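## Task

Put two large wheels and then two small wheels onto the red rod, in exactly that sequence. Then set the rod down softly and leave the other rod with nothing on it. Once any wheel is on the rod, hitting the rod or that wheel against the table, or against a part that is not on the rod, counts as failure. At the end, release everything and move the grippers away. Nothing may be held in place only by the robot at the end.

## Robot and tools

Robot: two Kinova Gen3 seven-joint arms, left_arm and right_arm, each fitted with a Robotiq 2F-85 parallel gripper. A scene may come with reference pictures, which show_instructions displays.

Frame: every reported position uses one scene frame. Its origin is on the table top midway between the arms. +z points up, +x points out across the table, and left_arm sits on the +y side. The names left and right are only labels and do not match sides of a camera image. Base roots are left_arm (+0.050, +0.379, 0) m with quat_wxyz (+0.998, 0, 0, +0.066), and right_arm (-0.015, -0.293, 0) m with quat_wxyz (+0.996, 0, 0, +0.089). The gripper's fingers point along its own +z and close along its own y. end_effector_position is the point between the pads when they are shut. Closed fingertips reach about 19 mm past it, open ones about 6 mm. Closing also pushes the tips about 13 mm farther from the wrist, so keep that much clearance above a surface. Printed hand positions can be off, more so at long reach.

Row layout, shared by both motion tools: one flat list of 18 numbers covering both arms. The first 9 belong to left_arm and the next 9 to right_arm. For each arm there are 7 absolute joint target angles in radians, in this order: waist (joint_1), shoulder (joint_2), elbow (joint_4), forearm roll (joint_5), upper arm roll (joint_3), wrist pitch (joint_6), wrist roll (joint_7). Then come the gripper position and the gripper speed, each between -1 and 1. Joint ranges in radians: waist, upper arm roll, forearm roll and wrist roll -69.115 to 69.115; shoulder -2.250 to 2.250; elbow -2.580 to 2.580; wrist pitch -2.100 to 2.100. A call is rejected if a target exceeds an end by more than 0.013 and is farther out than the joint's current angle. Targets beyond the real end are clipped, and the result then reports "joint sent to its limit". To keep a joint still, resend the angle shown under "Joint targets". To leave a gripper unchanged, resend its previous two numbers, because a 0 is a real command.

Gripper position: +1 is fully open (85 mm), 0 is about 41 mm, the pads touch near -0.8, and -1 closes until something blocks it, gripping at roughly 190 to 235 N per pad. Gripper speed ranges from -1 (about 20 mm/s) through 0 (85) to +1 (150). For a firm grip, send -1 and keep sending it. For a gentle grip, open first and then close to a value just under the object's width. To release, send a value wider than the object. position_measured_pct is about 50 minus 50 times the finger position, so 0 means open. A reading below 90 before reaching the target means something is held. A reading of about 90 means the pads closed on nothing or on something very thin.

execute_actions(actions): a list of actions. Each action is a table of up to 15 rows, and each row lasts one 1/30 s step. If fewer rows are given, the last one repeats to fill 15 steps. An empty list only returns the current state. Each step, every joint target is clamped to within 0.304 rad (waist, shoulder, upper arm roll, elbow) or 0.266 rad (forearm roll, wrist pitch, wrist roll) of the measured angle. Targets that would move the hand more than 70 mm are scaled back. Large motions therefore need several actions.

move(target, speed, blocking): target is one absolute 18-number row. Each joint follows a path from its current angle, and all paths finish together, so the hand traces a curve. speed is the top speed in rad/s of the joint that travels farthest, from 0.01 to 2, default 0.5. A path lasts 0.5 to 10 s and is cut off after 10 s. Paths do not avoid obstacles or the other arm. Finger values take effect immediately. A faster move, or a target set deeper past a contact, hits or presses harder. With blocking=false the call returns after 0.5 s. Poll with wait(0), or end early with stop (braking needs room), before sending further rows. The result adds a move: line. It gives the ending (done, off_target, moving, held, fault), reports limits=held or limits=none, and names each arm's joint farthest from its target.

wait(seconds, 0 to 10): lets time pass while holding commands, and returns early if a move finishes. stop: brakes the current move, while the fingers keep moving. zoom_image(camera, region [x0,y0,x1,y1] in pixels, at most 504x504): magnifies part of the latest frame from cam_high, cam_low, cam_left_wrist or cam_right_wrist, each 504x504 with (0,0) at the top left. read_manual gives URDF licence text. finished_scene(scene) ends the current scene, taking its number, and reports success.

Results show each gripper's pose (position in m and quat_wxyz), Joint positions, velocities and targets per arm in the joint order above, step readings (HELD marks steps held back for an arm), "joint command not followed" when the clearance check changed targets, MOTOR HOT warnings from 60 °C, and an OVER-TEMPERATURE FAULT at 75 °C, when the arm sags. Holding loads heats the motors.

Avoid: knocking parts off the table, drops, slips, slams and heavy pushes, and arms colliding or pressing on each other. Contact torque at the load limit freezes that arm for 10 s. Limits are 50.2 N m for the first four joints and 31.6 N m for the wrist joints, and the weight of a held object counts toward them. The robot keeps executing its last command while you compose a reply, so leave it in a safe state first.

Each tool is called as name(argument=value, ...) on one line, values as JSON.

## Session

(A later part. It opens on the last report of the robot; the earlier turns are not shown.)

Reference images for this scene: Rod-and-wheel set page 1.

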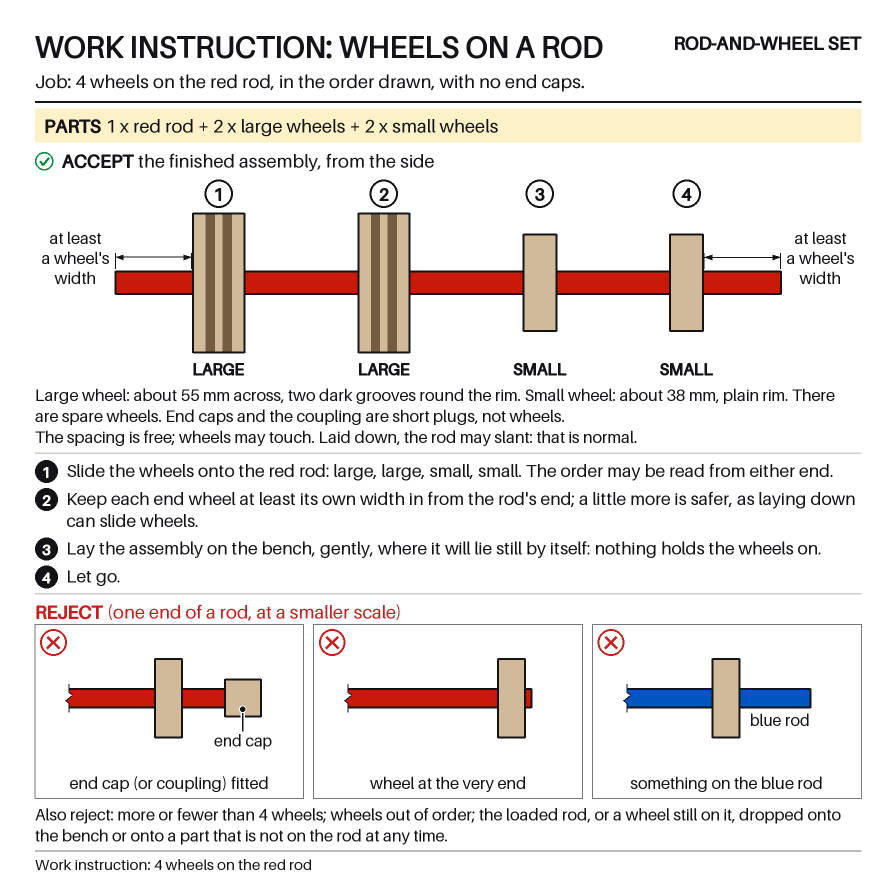

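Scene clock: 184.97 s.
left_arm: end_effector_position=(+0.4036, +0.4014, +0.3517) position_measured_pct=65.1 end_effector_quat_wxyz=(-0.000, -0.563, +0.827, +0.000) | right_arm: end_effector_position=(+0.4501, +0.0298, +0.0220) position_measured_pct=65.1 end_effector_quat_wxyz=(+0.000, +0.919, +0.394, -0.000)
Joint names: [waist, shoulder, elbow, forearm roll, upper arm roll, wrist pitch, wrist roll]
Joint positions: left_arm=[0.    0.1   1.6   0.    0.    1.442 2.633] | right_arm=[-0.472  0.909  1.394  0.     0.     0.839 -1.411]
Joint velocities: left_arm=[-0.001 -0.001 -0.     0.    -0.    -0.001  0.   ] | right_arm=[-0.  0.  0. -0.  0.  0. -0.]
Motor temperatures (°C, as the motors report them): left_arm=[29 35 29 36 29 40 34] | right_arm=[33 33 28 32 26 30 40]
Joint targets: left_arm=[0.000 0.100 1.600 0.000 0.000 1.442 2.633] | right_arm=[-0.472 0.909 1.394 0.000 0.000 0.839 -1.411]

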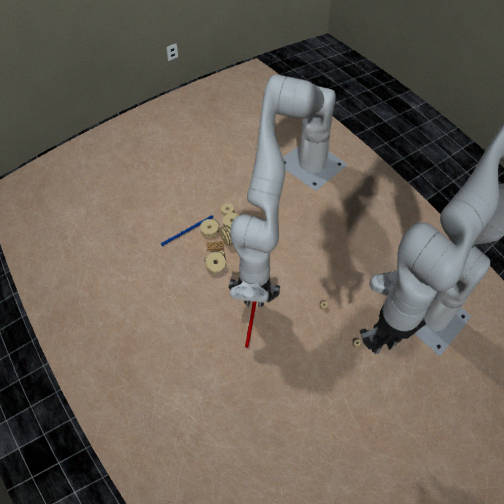

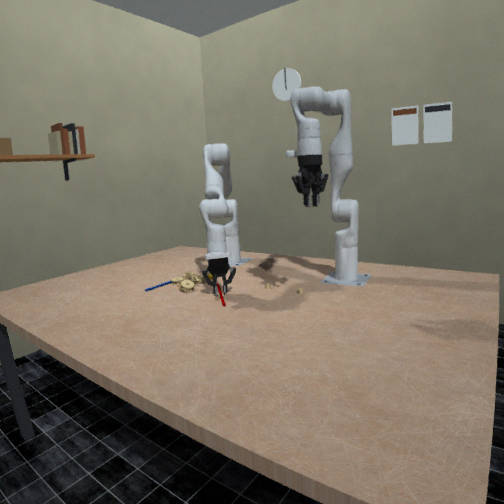

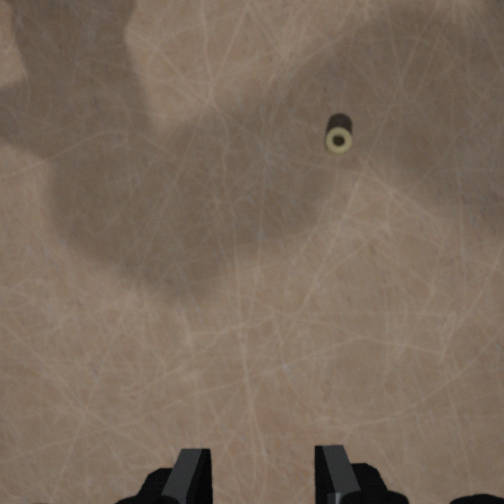

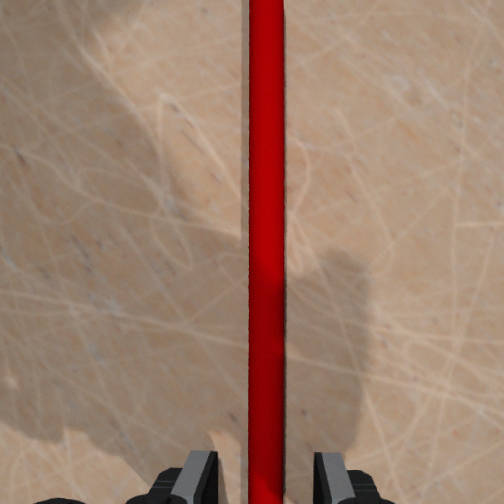

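move(target=[0,0.1,1.6,0,0,1.4416,2.6334,-0.3,0, -0.4722,0.7458,1.2956,0,0,1.1002,-1.4112,-0.3,-1], speed=0.6)

Scene clock: 188.30 s.
left_arm: end_effector_position=(+0.4036, +0.4014, +0.3517) position_measured_pct=65.1 end_effector_quat_wxyz=(-0.000, -0.563, +0.827, +0.000) | right_arm: end_effector_position=(+0.4501, +0.0298, +0.1399) position_measured_pct=65.1 end_effector_quat_wxyz=(+0.000, +0.919, +0.394, -0.000)
Joint names: [waist, shoulder, elbow, forearm roll, upper arm roll, wrist pitch, wrist roll]
Joint positions: left_arm=[-0.     0.1    1.6    0.     0.     1.442  2.633] | right_arm=[-0.472  0.746  1.296 -0.    -0.     1.1   -1.411]
Joint velocities: left_arm=[-0.001 -0.     0.     0.001 -0.    -0.001  0.   ] | right_arm=[-0.    -0.003 -0.001 -0.     0.     0.     0.   ]
Motor temperatures (°C, as the motors report them): left_arm=[29 35 29 36 29 40 34] | right_arm=[33 33 28 32 26 30 40]
Joint targets: left_arm=[0.000 0.100 1.600 0.000 0.000 1.442 2.633] | right_arm=[-0.472 0.746 1.296 0.000 0.000 1.100 -1.411]
move: done; limits=none; left_arm: farthest joint: the waist, 0.000 radians from its target (0.000 radians at the start); right_arm: farthest joint: the waist, 0.000 radians from its target (0.000 radians at the start)

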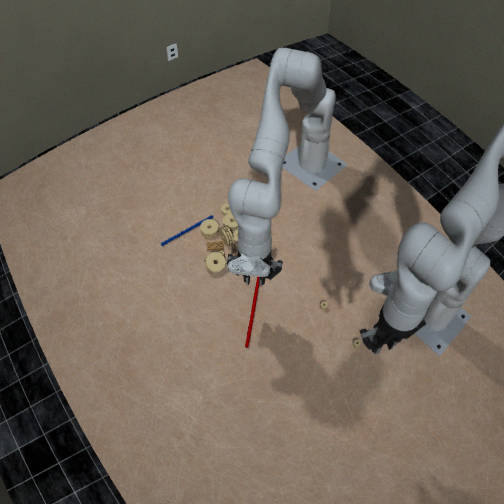

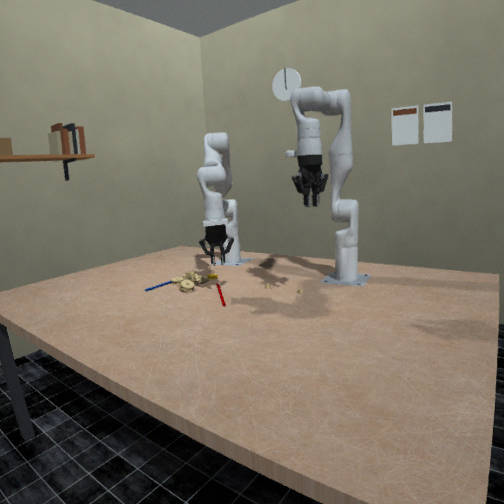

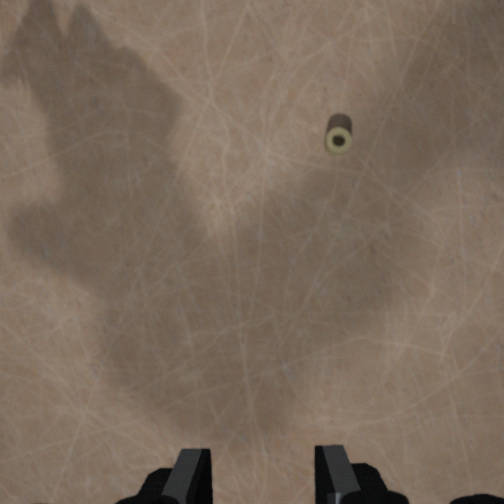

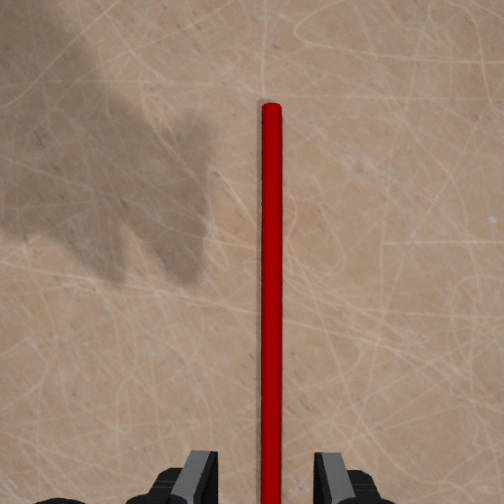

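show_instructions()

move(target=[0.3848,0.6202,1.6234,0,0,0.8980,2.6334,-0.3,0, -0.05,0.2,1.9,0,0,1.0416,0,0.25,0], speed=1.0)

Reference images for this scene: Rod-and-wheel set page 1.

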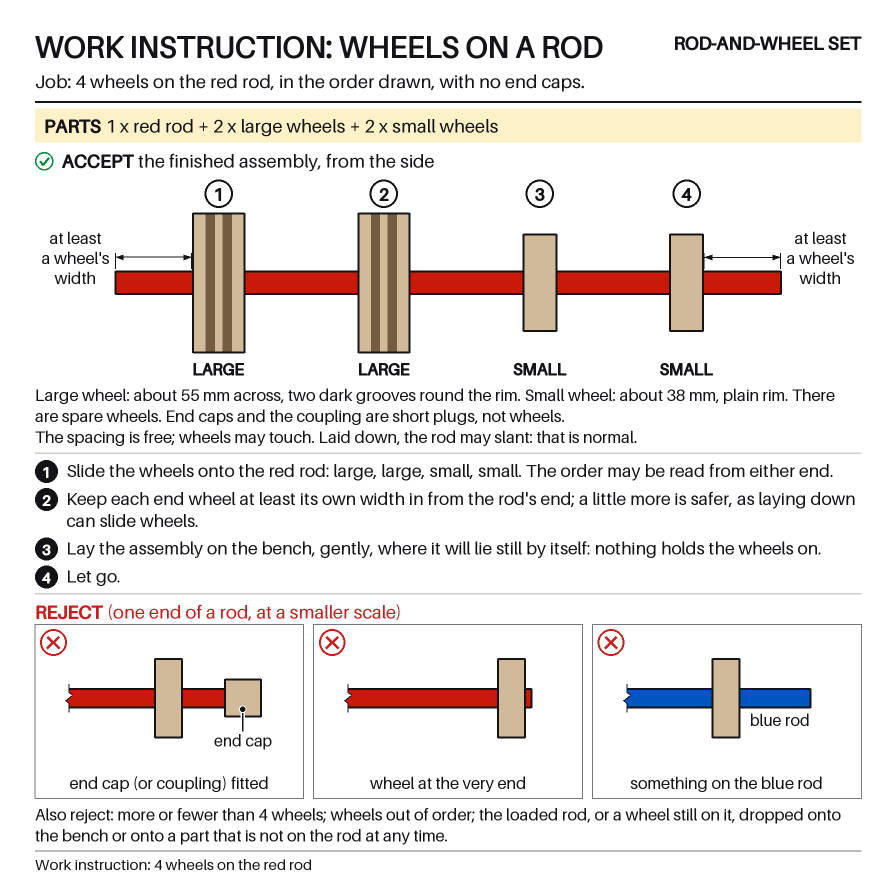

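Scene clock: 192.20 s.
left_arm: end_effector_position=(+0.5184, +0.2328, +0.1201) position_measured_pct=65.1 end_effector_quat_wxyz=(+0.000, -0.394, +0.919, -0.000) | right_arm: end_effector_position=(+0.3363, -0.2368, +0.2271) position_measured_pct=37.7 end_effector_quat_wxyz=(-0.000, +0.622, +0.783, -0.000)
Joint names: [waist, shoulder, elbow, forearm roll, upper arm roll, wrist pitch, wrist roll]
Joint positions: left_arm=[0.385 0.62  1.623 0.    0.    0.898 2.633] | right_arm=[-0.05   0.2    1.9    0.     0.     1.042 -0.   ]
Joint velocities: left_arm=[ 0.001  0.002  0.    -0.002 -0.    -0.    -0.   ] | right_arm=[ 0.003 -0.003 -0.    -0.    -0.    -0.     0.   ]
Motor temperatures (°C, as the motors report them): left_arm=[29 35 29 36 29 40 34] | right_arm=[33 33 28 32 26 30 40]
Joint targets: left_arm=[0.385 0.620 1.623 0.000 0.000 0.898 2.633] | right_arm=[-0.050 0.200 1.900 0.000 0.000 1.042 0.000]
move: done; limits=none; left_arm: farthest joint: the waist, 0.000 radians from its target (0.385 radians at the start); right_arm: farthest joint: the waist, 0.000 radians from its target (0.422 radians at the start)

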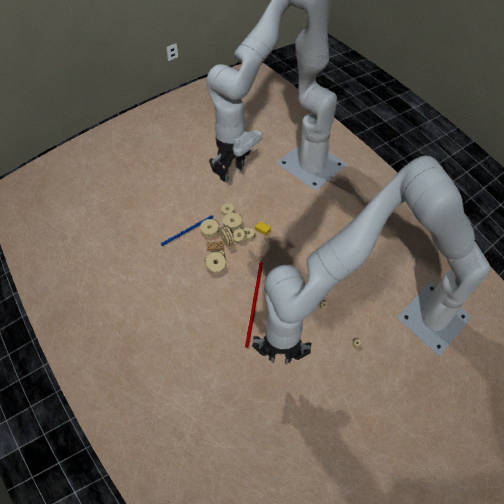

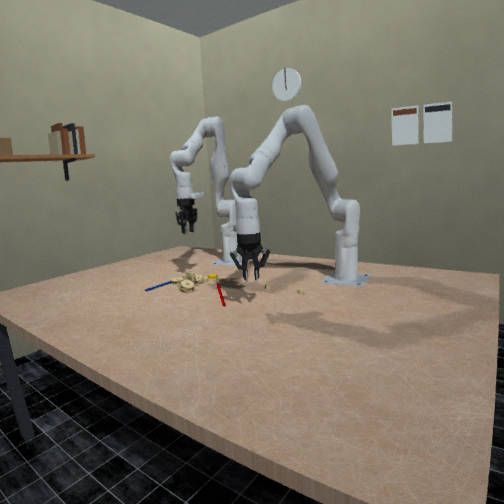

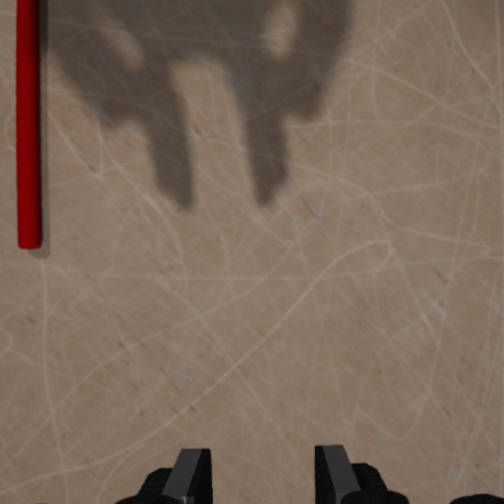

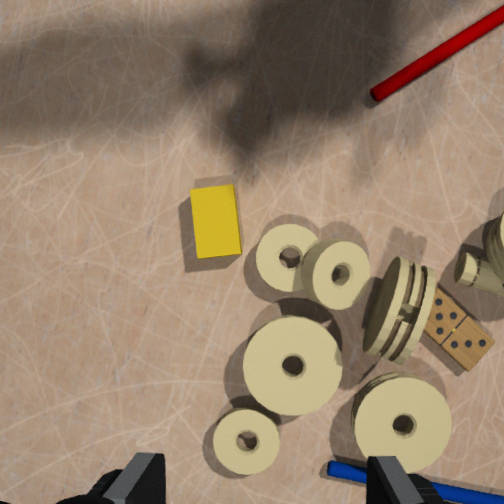

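move(target=[0.8033,0.6967,1.4692,0,0,0.9757,3.0519,-0.3,0, -0.0681,0.5084,2.1022,0,0,0.5310,-0.116,0.4,0], speed=0.8)

Scene clock: 205.10 s.
left_arm: end_effector_position=(+0.4497, +0.0302, +0.1200) position_measured_pct=65.1 end_effector_quat_wxyz=(-0.000, -0.394, +0.919, -0.000) | right_arm: end_effector_position=(+0.3441, -0.2283, +0.0701) position_measured_pct=29.8 end_effector_quat_wxyz=(+0.000, +0.659, +0.752, +0.000)
Joint names: [waist, shoulder, elbow, forearm roll, upper arm roll, wrist pitch, wrist roll]
Joint positions: left_arm=[0.803 0.697 1.469 0.    0.    0.976 3.052] | right_arm=[-0.068  0.508  2.102 -0.    -0.     0.531 -0.116]
Joint velocities: left_arm=[ 0.003  0.     0.    -0.001 -0.     0.001 -0.001] | right_arm=[-0.001  0.002 -0.002 -0.    -0.    -0.    -0.   ]
Motor temperatures (°C, as the motors report them): left_arm=[29 35 29 36 29 40 34] | right_arm=[33 33 28 32 26 30 40]
Joint targets: left_arm=[0.803 0.697 1.469 0.000 0.000 0.976 3.052] | right_arm=[-0.068 0.508 2.102 0.000 0.000 0.531 -0.116]
move: done; limits=none; left_arm: farthest joint: the waist, 0.000 radians from its target (0.419 radians at the start); right_arm: farthest joint: the waist, 0.000 radians from its target (0.018 radians at the start)

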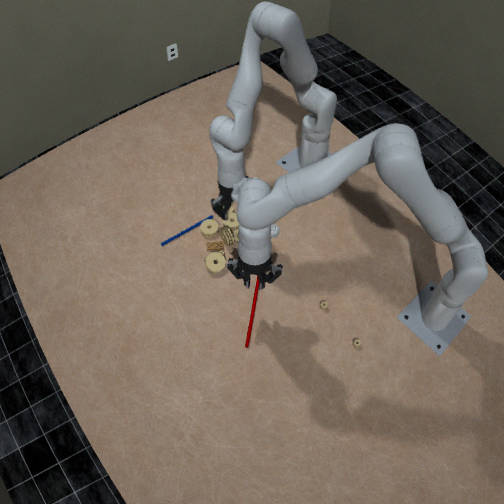

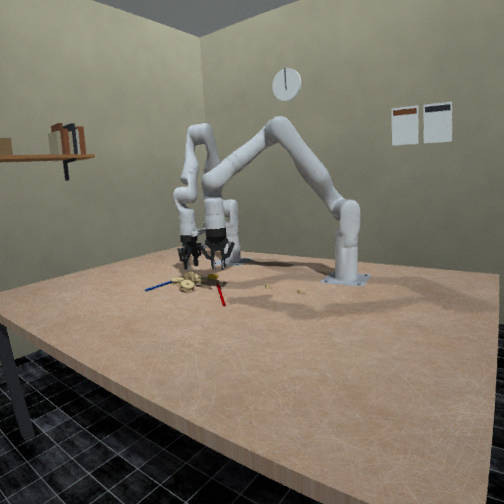

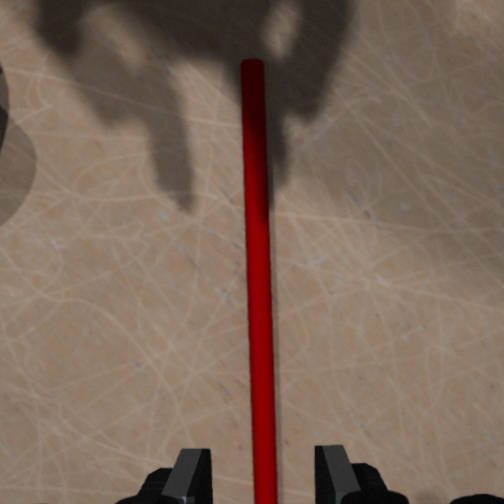

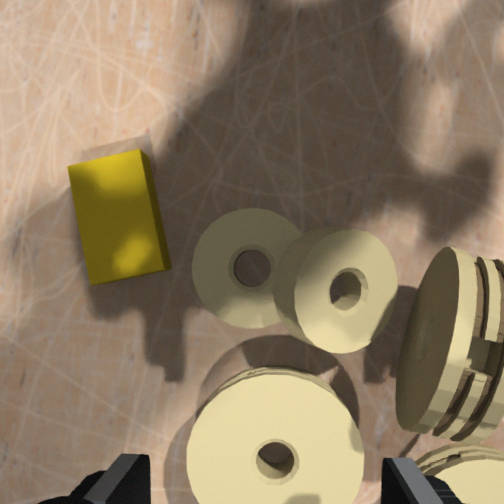

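move(target=[0.8033,0.8519,1.5424,0,0,0.7473,3.0519,-0.3,0, -0.0681,0.6309,2.1334,0,0,0.3773,-0.116,0.4,0], speed=0.15)

Scene clock: 212.93 s.
left_arm: end_effector_position=(+0.4497, +0.0301, +0.0201) position_measured_pct=65.1 end_effector_quat_wxyz=(+0.000, -0.394, +0.919, -0.000) | right_arm: end_effector_position=(+0.3443, -0.2283, +0.0212) position_measured_pct=29.8 end_effector_quat_wxyz=(+0.000, +0.659, +0.752, +0.000)
Joint names: [waist, shoulder, elbow, forearm roll, upper arm roll, wrist pitch, wrist roll]
Joint positions: left_arm=[ 0.803  0.852  1.542  0.    -0.     0.747  3.052] | right_arm=[-0.068  0.631  2.133  0.     0.     0.377 -0.116]
Joint velocities: left_arm=[0.001 0.001 0.    0.001 0.    0.    0.   ] | right_arm=[ 0.     0.002  0.001  0.    -0.    -0.    -0.   ]
Motor temperatures (°C, as the motors report them): left_arm=[29 35 29 36 29 40 34] | right_arm=[33 33 28 32 26 30 40]
Joint targets: left_arm=[0.803 0.852 1.542 0.000 0.000 0.747 3.052] | right_arm=[-0.068 0.631 2.133 0.000 0.000 0.377 -0.116]
move: done; limits=none; left_arm: farthest joint: the waist, 0.000 radians from its target (0.000 radians at the start); right_arm: farthest joint: the waist, 0.000 radians from its target (0.000 radians at the start)

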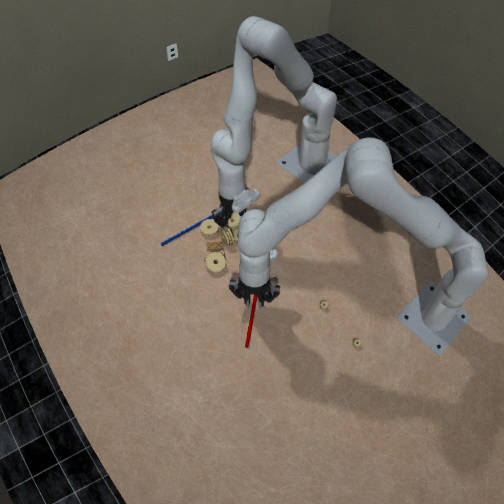

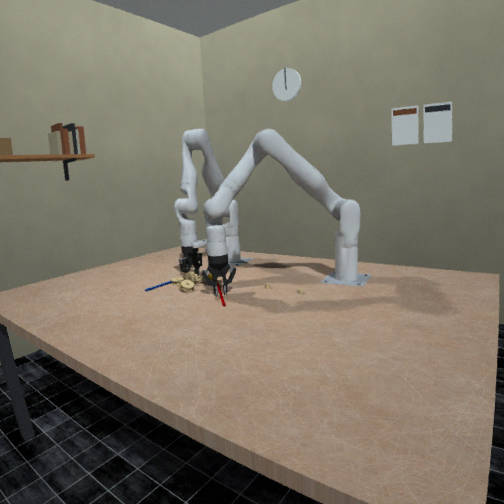

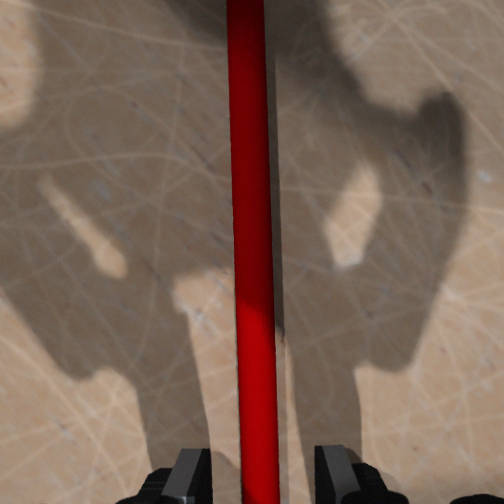

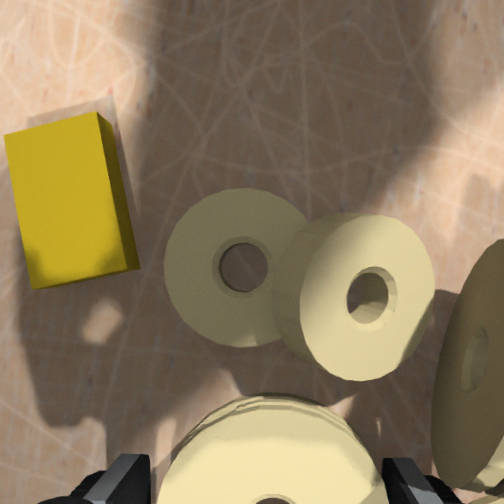

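move(target=[0.8033,0.8519,1.5424,0,0,0.7473,3.0519,-1,-1, -0.0681,0.6309,2.1334,0,0,0.3773,-0.116,-1,-0.5])

Scene clock: 217.87 s.
left_arm: end_effector_position=(+0.4497, +0.0301, +0.0203) position_measured_pct=86.5 end_effector_quat_wxyz=(+0.000, -0.394, +0.919, -0.000) | right_arm: end_effector_position=(+0.3445, -0.2282, +0.0222) position_measured_pct=38.9 end_effector_quat_wxyz=(+0.001, +0.659, +0.752, +0.001)
Joint names: [waist, shoulder, elbow, forearm roll, upper arm roll, wrist pitch, wrist roll]
Joint positions: left_arm=[ 0.803  0.851  1.542 -0.     0.     0.747  3.052] | right_arm=[-0.068  0.628  2.133 -0.     0.     0.379 -0.116]
Joint velocities: left_arm=[ 0.    -0.    -0.    -0.002 -0.    -0.    -0.   ] | right_arm=[ 0. -0.  0.  0. -0. -0.  0.]
Motor temperatures (°C, as the motors report them): left_arm=[29 35 29 36 29 40 34] | right_arm=[33 33 28 32 26 30 40]
Joint targets: left_arm=[0.803 0.852 1.542 0.000 0.000 0.747 3.052] | right_arm=[-0.068 0.631 2.133 0.000 0.000 0.377 -0.116]
move: done; limits=none; left_arm: farthest joint: the shoulder, 0.001 radians from its target (0.000 radians at the start); right_arm: farthest joint: the shoulder, 0.003 radians from its target (0.000 radians at the start)

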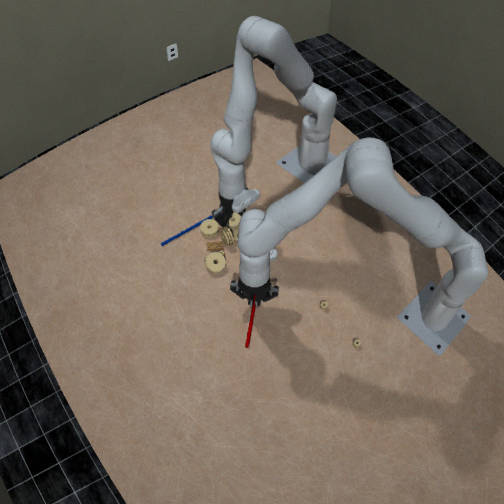

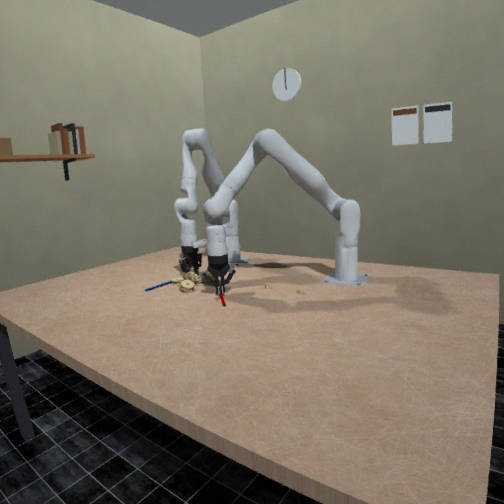

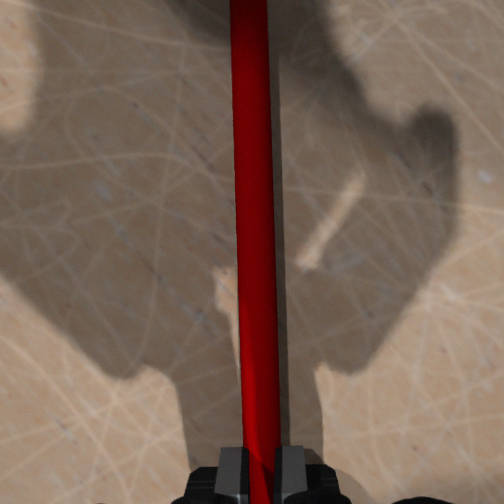

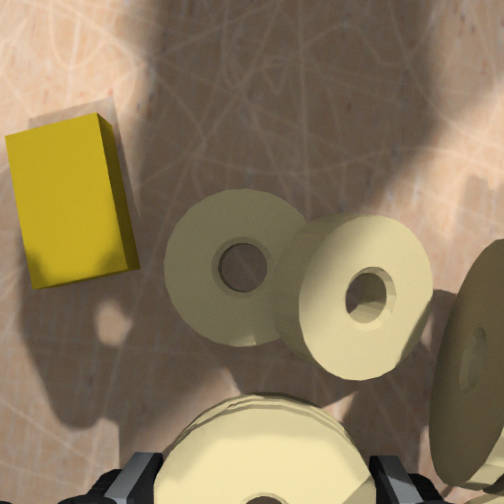

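move(target=[0.8033,0.78,1.51,0,0,0.8516,3.0519,-1,-1, -0.0681,0.5084,2.1022,0,0,0.5310,-0.116,-1,-0.5], speed=0.3)

move(target=[0.3848,0.4390,1.2654,0,0,1.4372,2.6334,-1,-1, -0.0681,0.35,2.0,0,0,0.7916,-0.116,-1,-0.5], speed=0.8)

move(target=[0.3848,0.4390,1.2654,0,0,1.4372,2.6334,-1,-1, -0.63,0.60,2.50,0,0,-1.5292,0,-1,-0.5], speed=1.0)

Scene clock: 222.50 s.
left_arm: end_effector_position=(+0.4513, +0.0288, +0.0655) position_measured_pct=86.5 end_effector_quat_wxyz=(-0.000, -0.394, +0.919, +0.000) | right_arm: end_effector_position=(+0.3440, -0.2283, +0.0699) position_measured_pct=38.9 end_effector_quat_wxyz=(-0.000, +0.659, +0.752, -0.000)
Joint names: [waist, shoulder, elbow, forearm roll, upper arm roll, wrist pitch, wrist roll]
Joint positions: left_arm=[ 0.803  0.78   1.51  -0.     0.     0.852  3.052] | right_arm=[-0.068  0.509  2.102 -0.     0.     0.531 -0.116]
Joint velocities: left_arm=[-0.001 -0.002  0.     0.001  0.    -0.001  0.   ] | right_arm=[ 0.    -0.003  0.     0.     0.     0.     0.   ]
Motor temperatures (°C, as the motors report them): left_arm=[29 35 29 36 29 40 34] | right_arm=[33 33 28 32 26 30 40]
Joint targets: left_arm=[0.803 0.780 1.510 0.000 0.000 0.852 3.052] | right_arm=[-0.068 0.508 2.102 0.000 0.000 0.531 -0.116]
move: done; limits=none; left_arm: farthest joint: the waist, 0.000 radians from its target (0.000 radians at the start); right_arm: farthest joint: the waist, 0.000 radians from its target (0.000 radians at the start)

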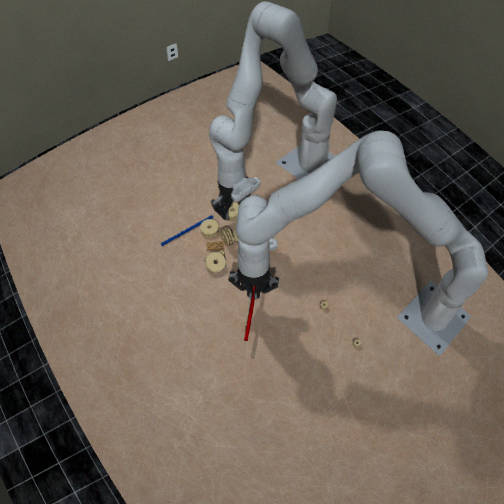

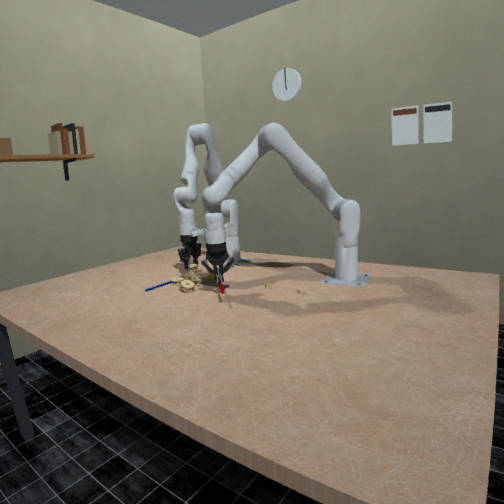

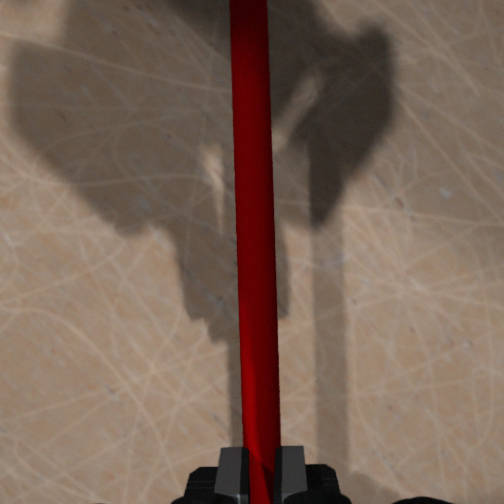

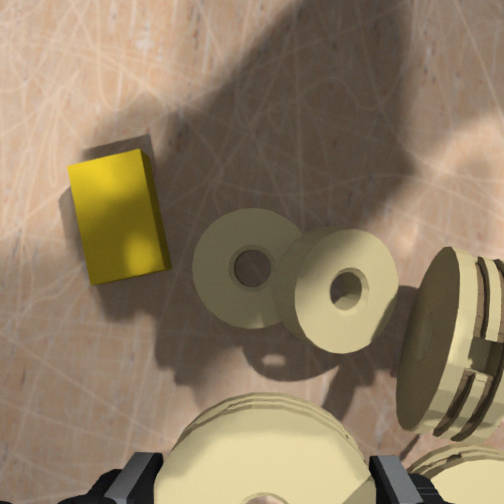

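Scene clock: 223.87 s.
left_arm: end_effector_position=(+0.5183, +0.2327, +0.3125) position_measured_pct=86.5 end_effector_quat_wxyz=(-0.000, -0.394, +0.919, +0.000) | right_arm: end_effector_position=(+0.3478, -0.2274, +0.1478) position_measured_pct=38.9 end_effector_quat_wxyz=(-0.000, +0.659, +0.752, -0.000)
Joint names: [waist, shoulder, elbow, forearm roll, upper arm roll, wrist pitch, wrist roll]
Joint positions: left_arm=[ 0.385  0.439  1.265 -0.    -0.     1.437  2.633] | right_arm=[-0.068  0.35   2.    -0.     0.     0.792 -0.116]
Joint velocities: left_arm=[-0.003  0.     0.    -0.     0.    -0.     0.   ] | right_arm=[-0.    -0.001  0.     0.     0.    -0.     0.   ]
Motor temperatures (°C, as the motors report them): left_arm=[29 35 29 36 29 40 34] | right_arm=[33 33 28 32 26 30 40]
Joint targets: left_arm=[0.385 0.439 1.265 0.000 0.000 1.437 2.633] | right_arm=[-0.068 0.350 2.000 0.000 0.000 0.792 -0.116]
move: done; limits=none; left_arm: farthest joint: the waist, 0.000 radians from its target (0.419 radians at the start); right_arm: farthest joint: the waist, 0.000 radians from its target (0.000 radians at the start)

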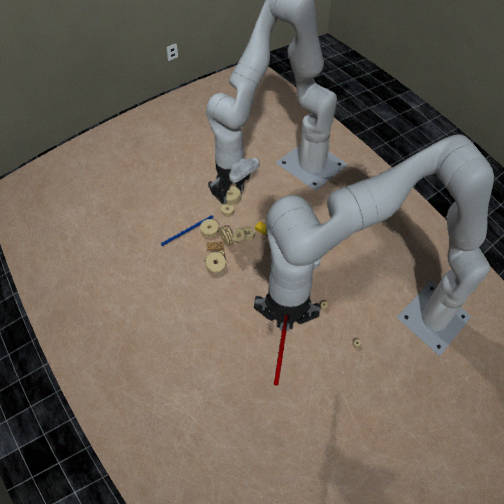

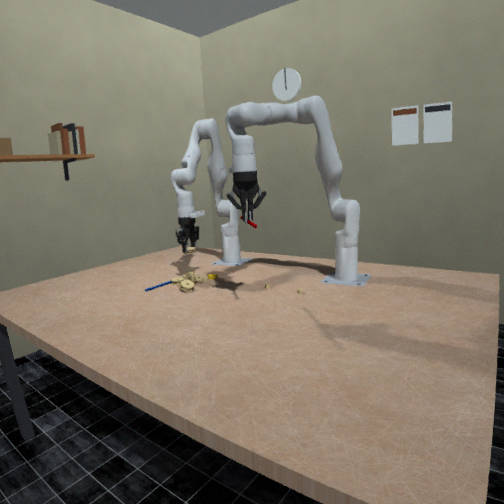

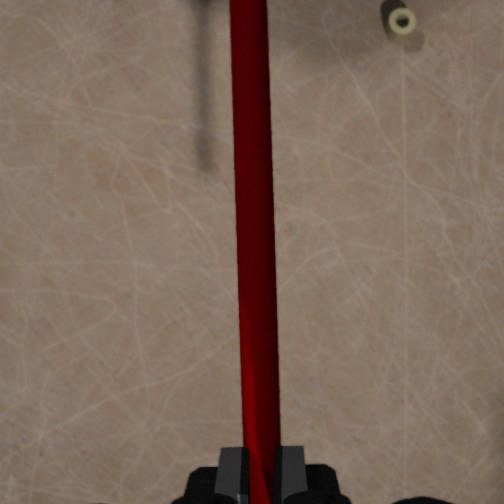

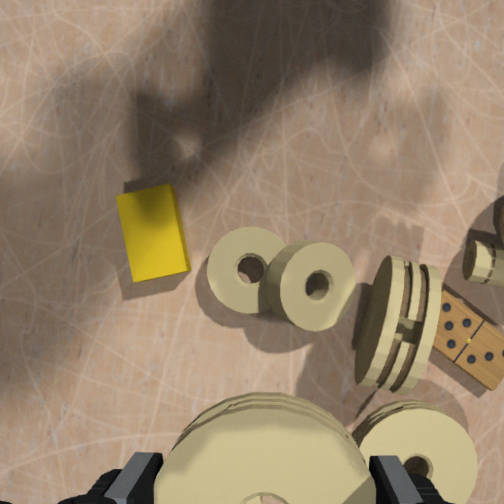

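Scene clock: 226.77 s.
left_arm: end_effector_position=(+0.5183, +0.2328, +0.3125) position_measured_pct=86.5 end_effector_quat_wxyz=(-0.000, -0.394, +0.919, +0.000) | right_arm: end_effector_position=(+0.3911, +0.0961, +0.3181) position_measured_pct=38.9 end_effector_quat_wxyz=(+0.263, +0.263, +0.656, +0.656)
Joint names: [waist, shoulder, elbow, forearm roll, upper arm roll, wrist pitch, wrist roll]
Joint positions: left_arm=[0.385 0.439 1.265 0.    0.    1.437 2.633] | right_arm=[-0.63   0.6    2.5    0.    -0.    -1.529 -0.   ]
Joint velocities: left_arm=[ 0.    -0.     0.001 -0.     0.    -0.001 -0.   ] | right_arm=[-0.003  0.002  0.001 -0.     0.    -0.    -0.   ]
Motor temperatures (°C, as the motors report them): left_arm=[29 35 29 36 29 40 34] | right_arm=[33 33 28 32 26 30 40]
Joint targets: left_arm=[0.385 0.439 1.265 0.000 0.000 1.437 2.633] | right_arm=[-0.630 0.600 2.500 0.000 0.000 -1.529 0.000]
move: done; limits=none; left_arm: farthest joint: the waist, 0.000 radians from its target (0.000 radians at the start); right_arm: farthest joint: the waist, 0.000 radians from its target (0.562 radians at the start)

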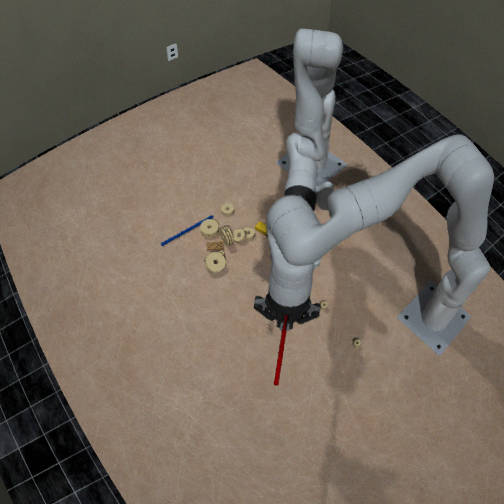

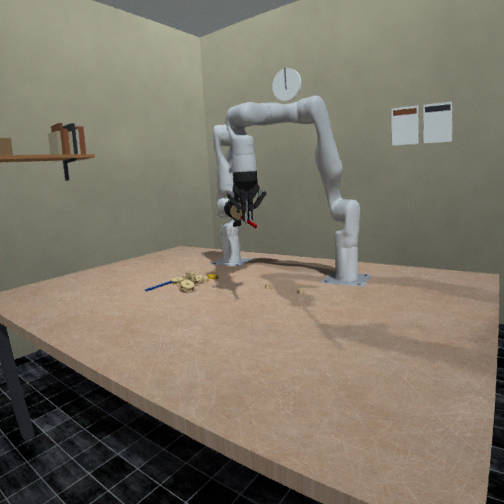

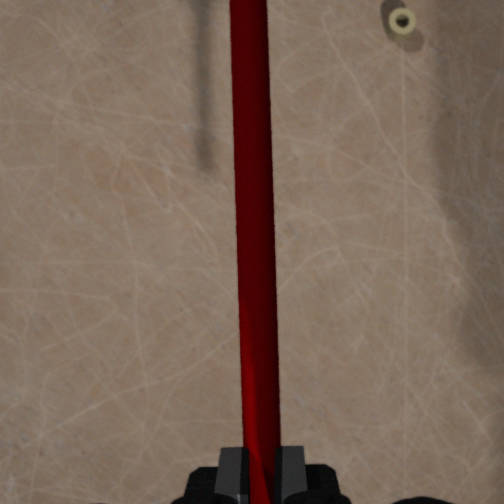

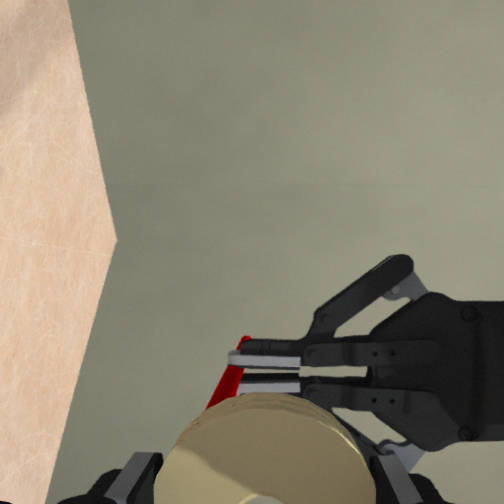

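move(target=[0.3848,0.4390,1.2654,0,0,1.4372,2.6334,-1,-1, -0.634,0.6712,2.4916,0,0,-1.592,0,-1,-0.5], speed=0.3)

Scene clock: 235.07 s.
left_arm: end_effector_position=(+0.5183, +0.2328, +0.3125) position_measured_pct=86.5 end_effector_quat_wxyz=(-0.000, -0.394, +0.919, +0.000) | right_arm: end_effector_position=(+0.3924, +0.1010, +0.3002) position_measured_pct=38.9 end_effector_quat_wxyz=(+0.262, +0.262, +0.657, +0.657)
Joint names: [waist, shoulder, elbow, forearm roll, upper arm roll, wrist pitch, wrist roll]
Joint positions: left_arm=[0.385 0.439 1.265 0.    0.    1.437 2.633] | right_arm=[-0.634  0.671  2.492  0.    -0.    -1.592  0.   ]
Joint velocities: left_arm=[ 0.     0.001 -0.    -0.     0.     0.001  0.   ] | right_arm=[ 0.     0.002  0.001  0.     0.    -0.    -0.   ]
Motor temperatures (°C, as the motors report them): left_arm=[29 35 29 36 29 40 34] | right_arm=[33 33 28 32 26 30 40]
Joint targets: left_arm=[0.385 0.439 1.265 0.000 0.000 1.437 2.633] | right_arm=[-0.634 0.671 2.492 0.000 0.000 -1.592 0.000]
move: done; limits=none; left_arm: farthest joint: the waist, 0.000 radians from its target (0.000 radians at the start); right_arm: farthest joint: the waist, 0.000 radians from its target (0.004 radians at the start)

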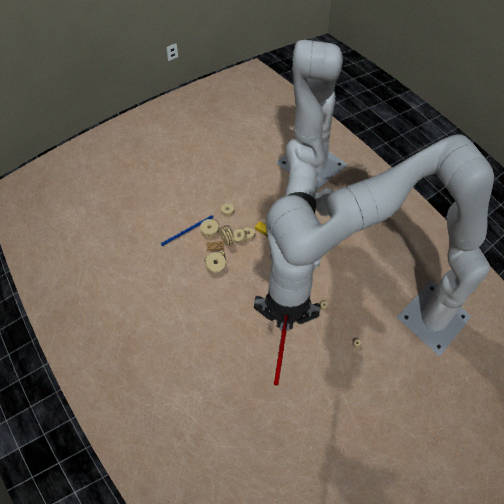

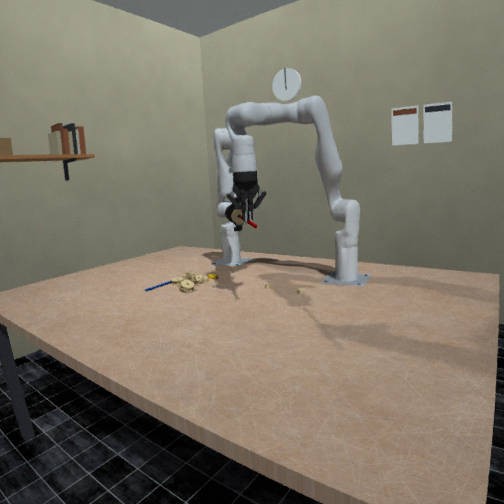

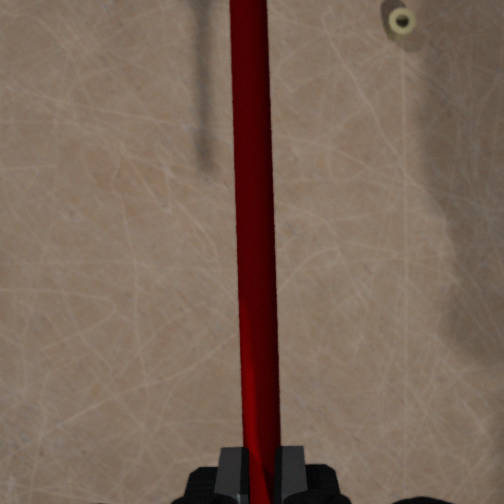

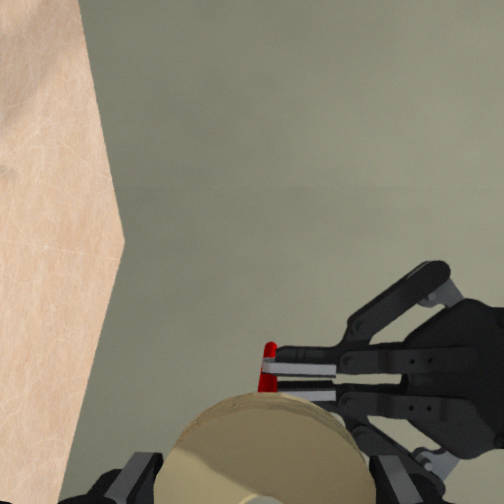

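zoom_image(camera="cam_low", region=[205,180,285,260])

zoom_image(camera="cam_high", region=[240,270,340,370])

Region (205, 180, 285, 260) of cam_low's 504x504 image, scaled by 6.300, with more detail than that image has.

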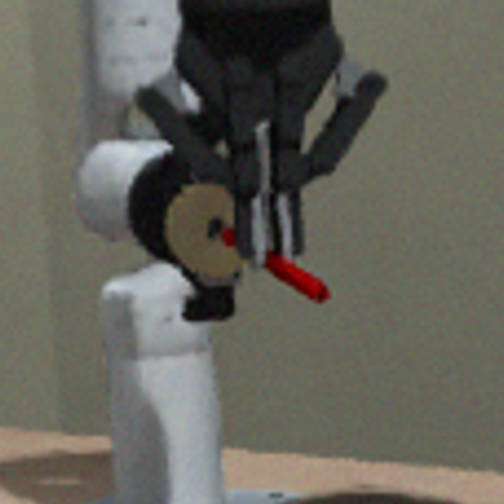

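Region (240, 270, 340, 370) of cam_high's 504x504 image, scaled by 5.040, with more detail than that image has.

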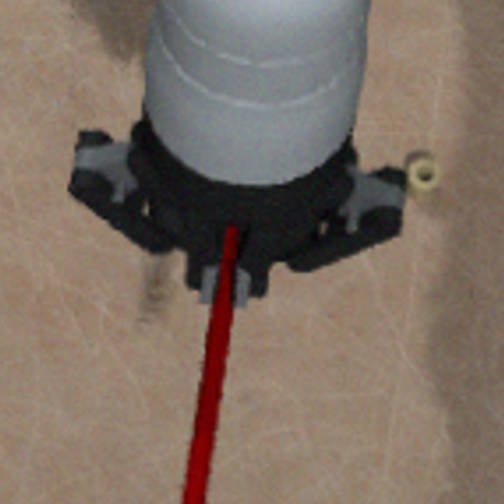

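zoom_image(camera="cam_low", region=[222,200,262,240])

Region (222, 200, 262, 240) of cam_low's 504x504 image, scaled by 12.600, with more detail than that image has.

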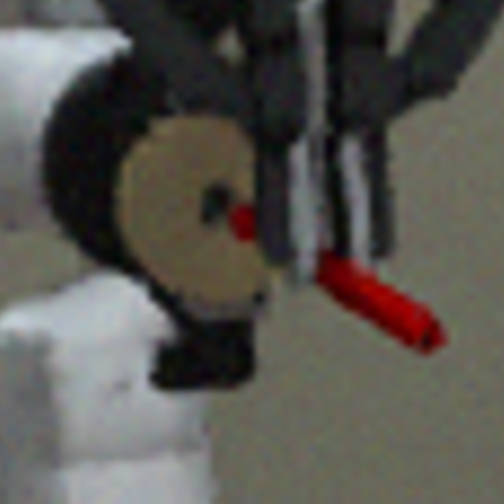

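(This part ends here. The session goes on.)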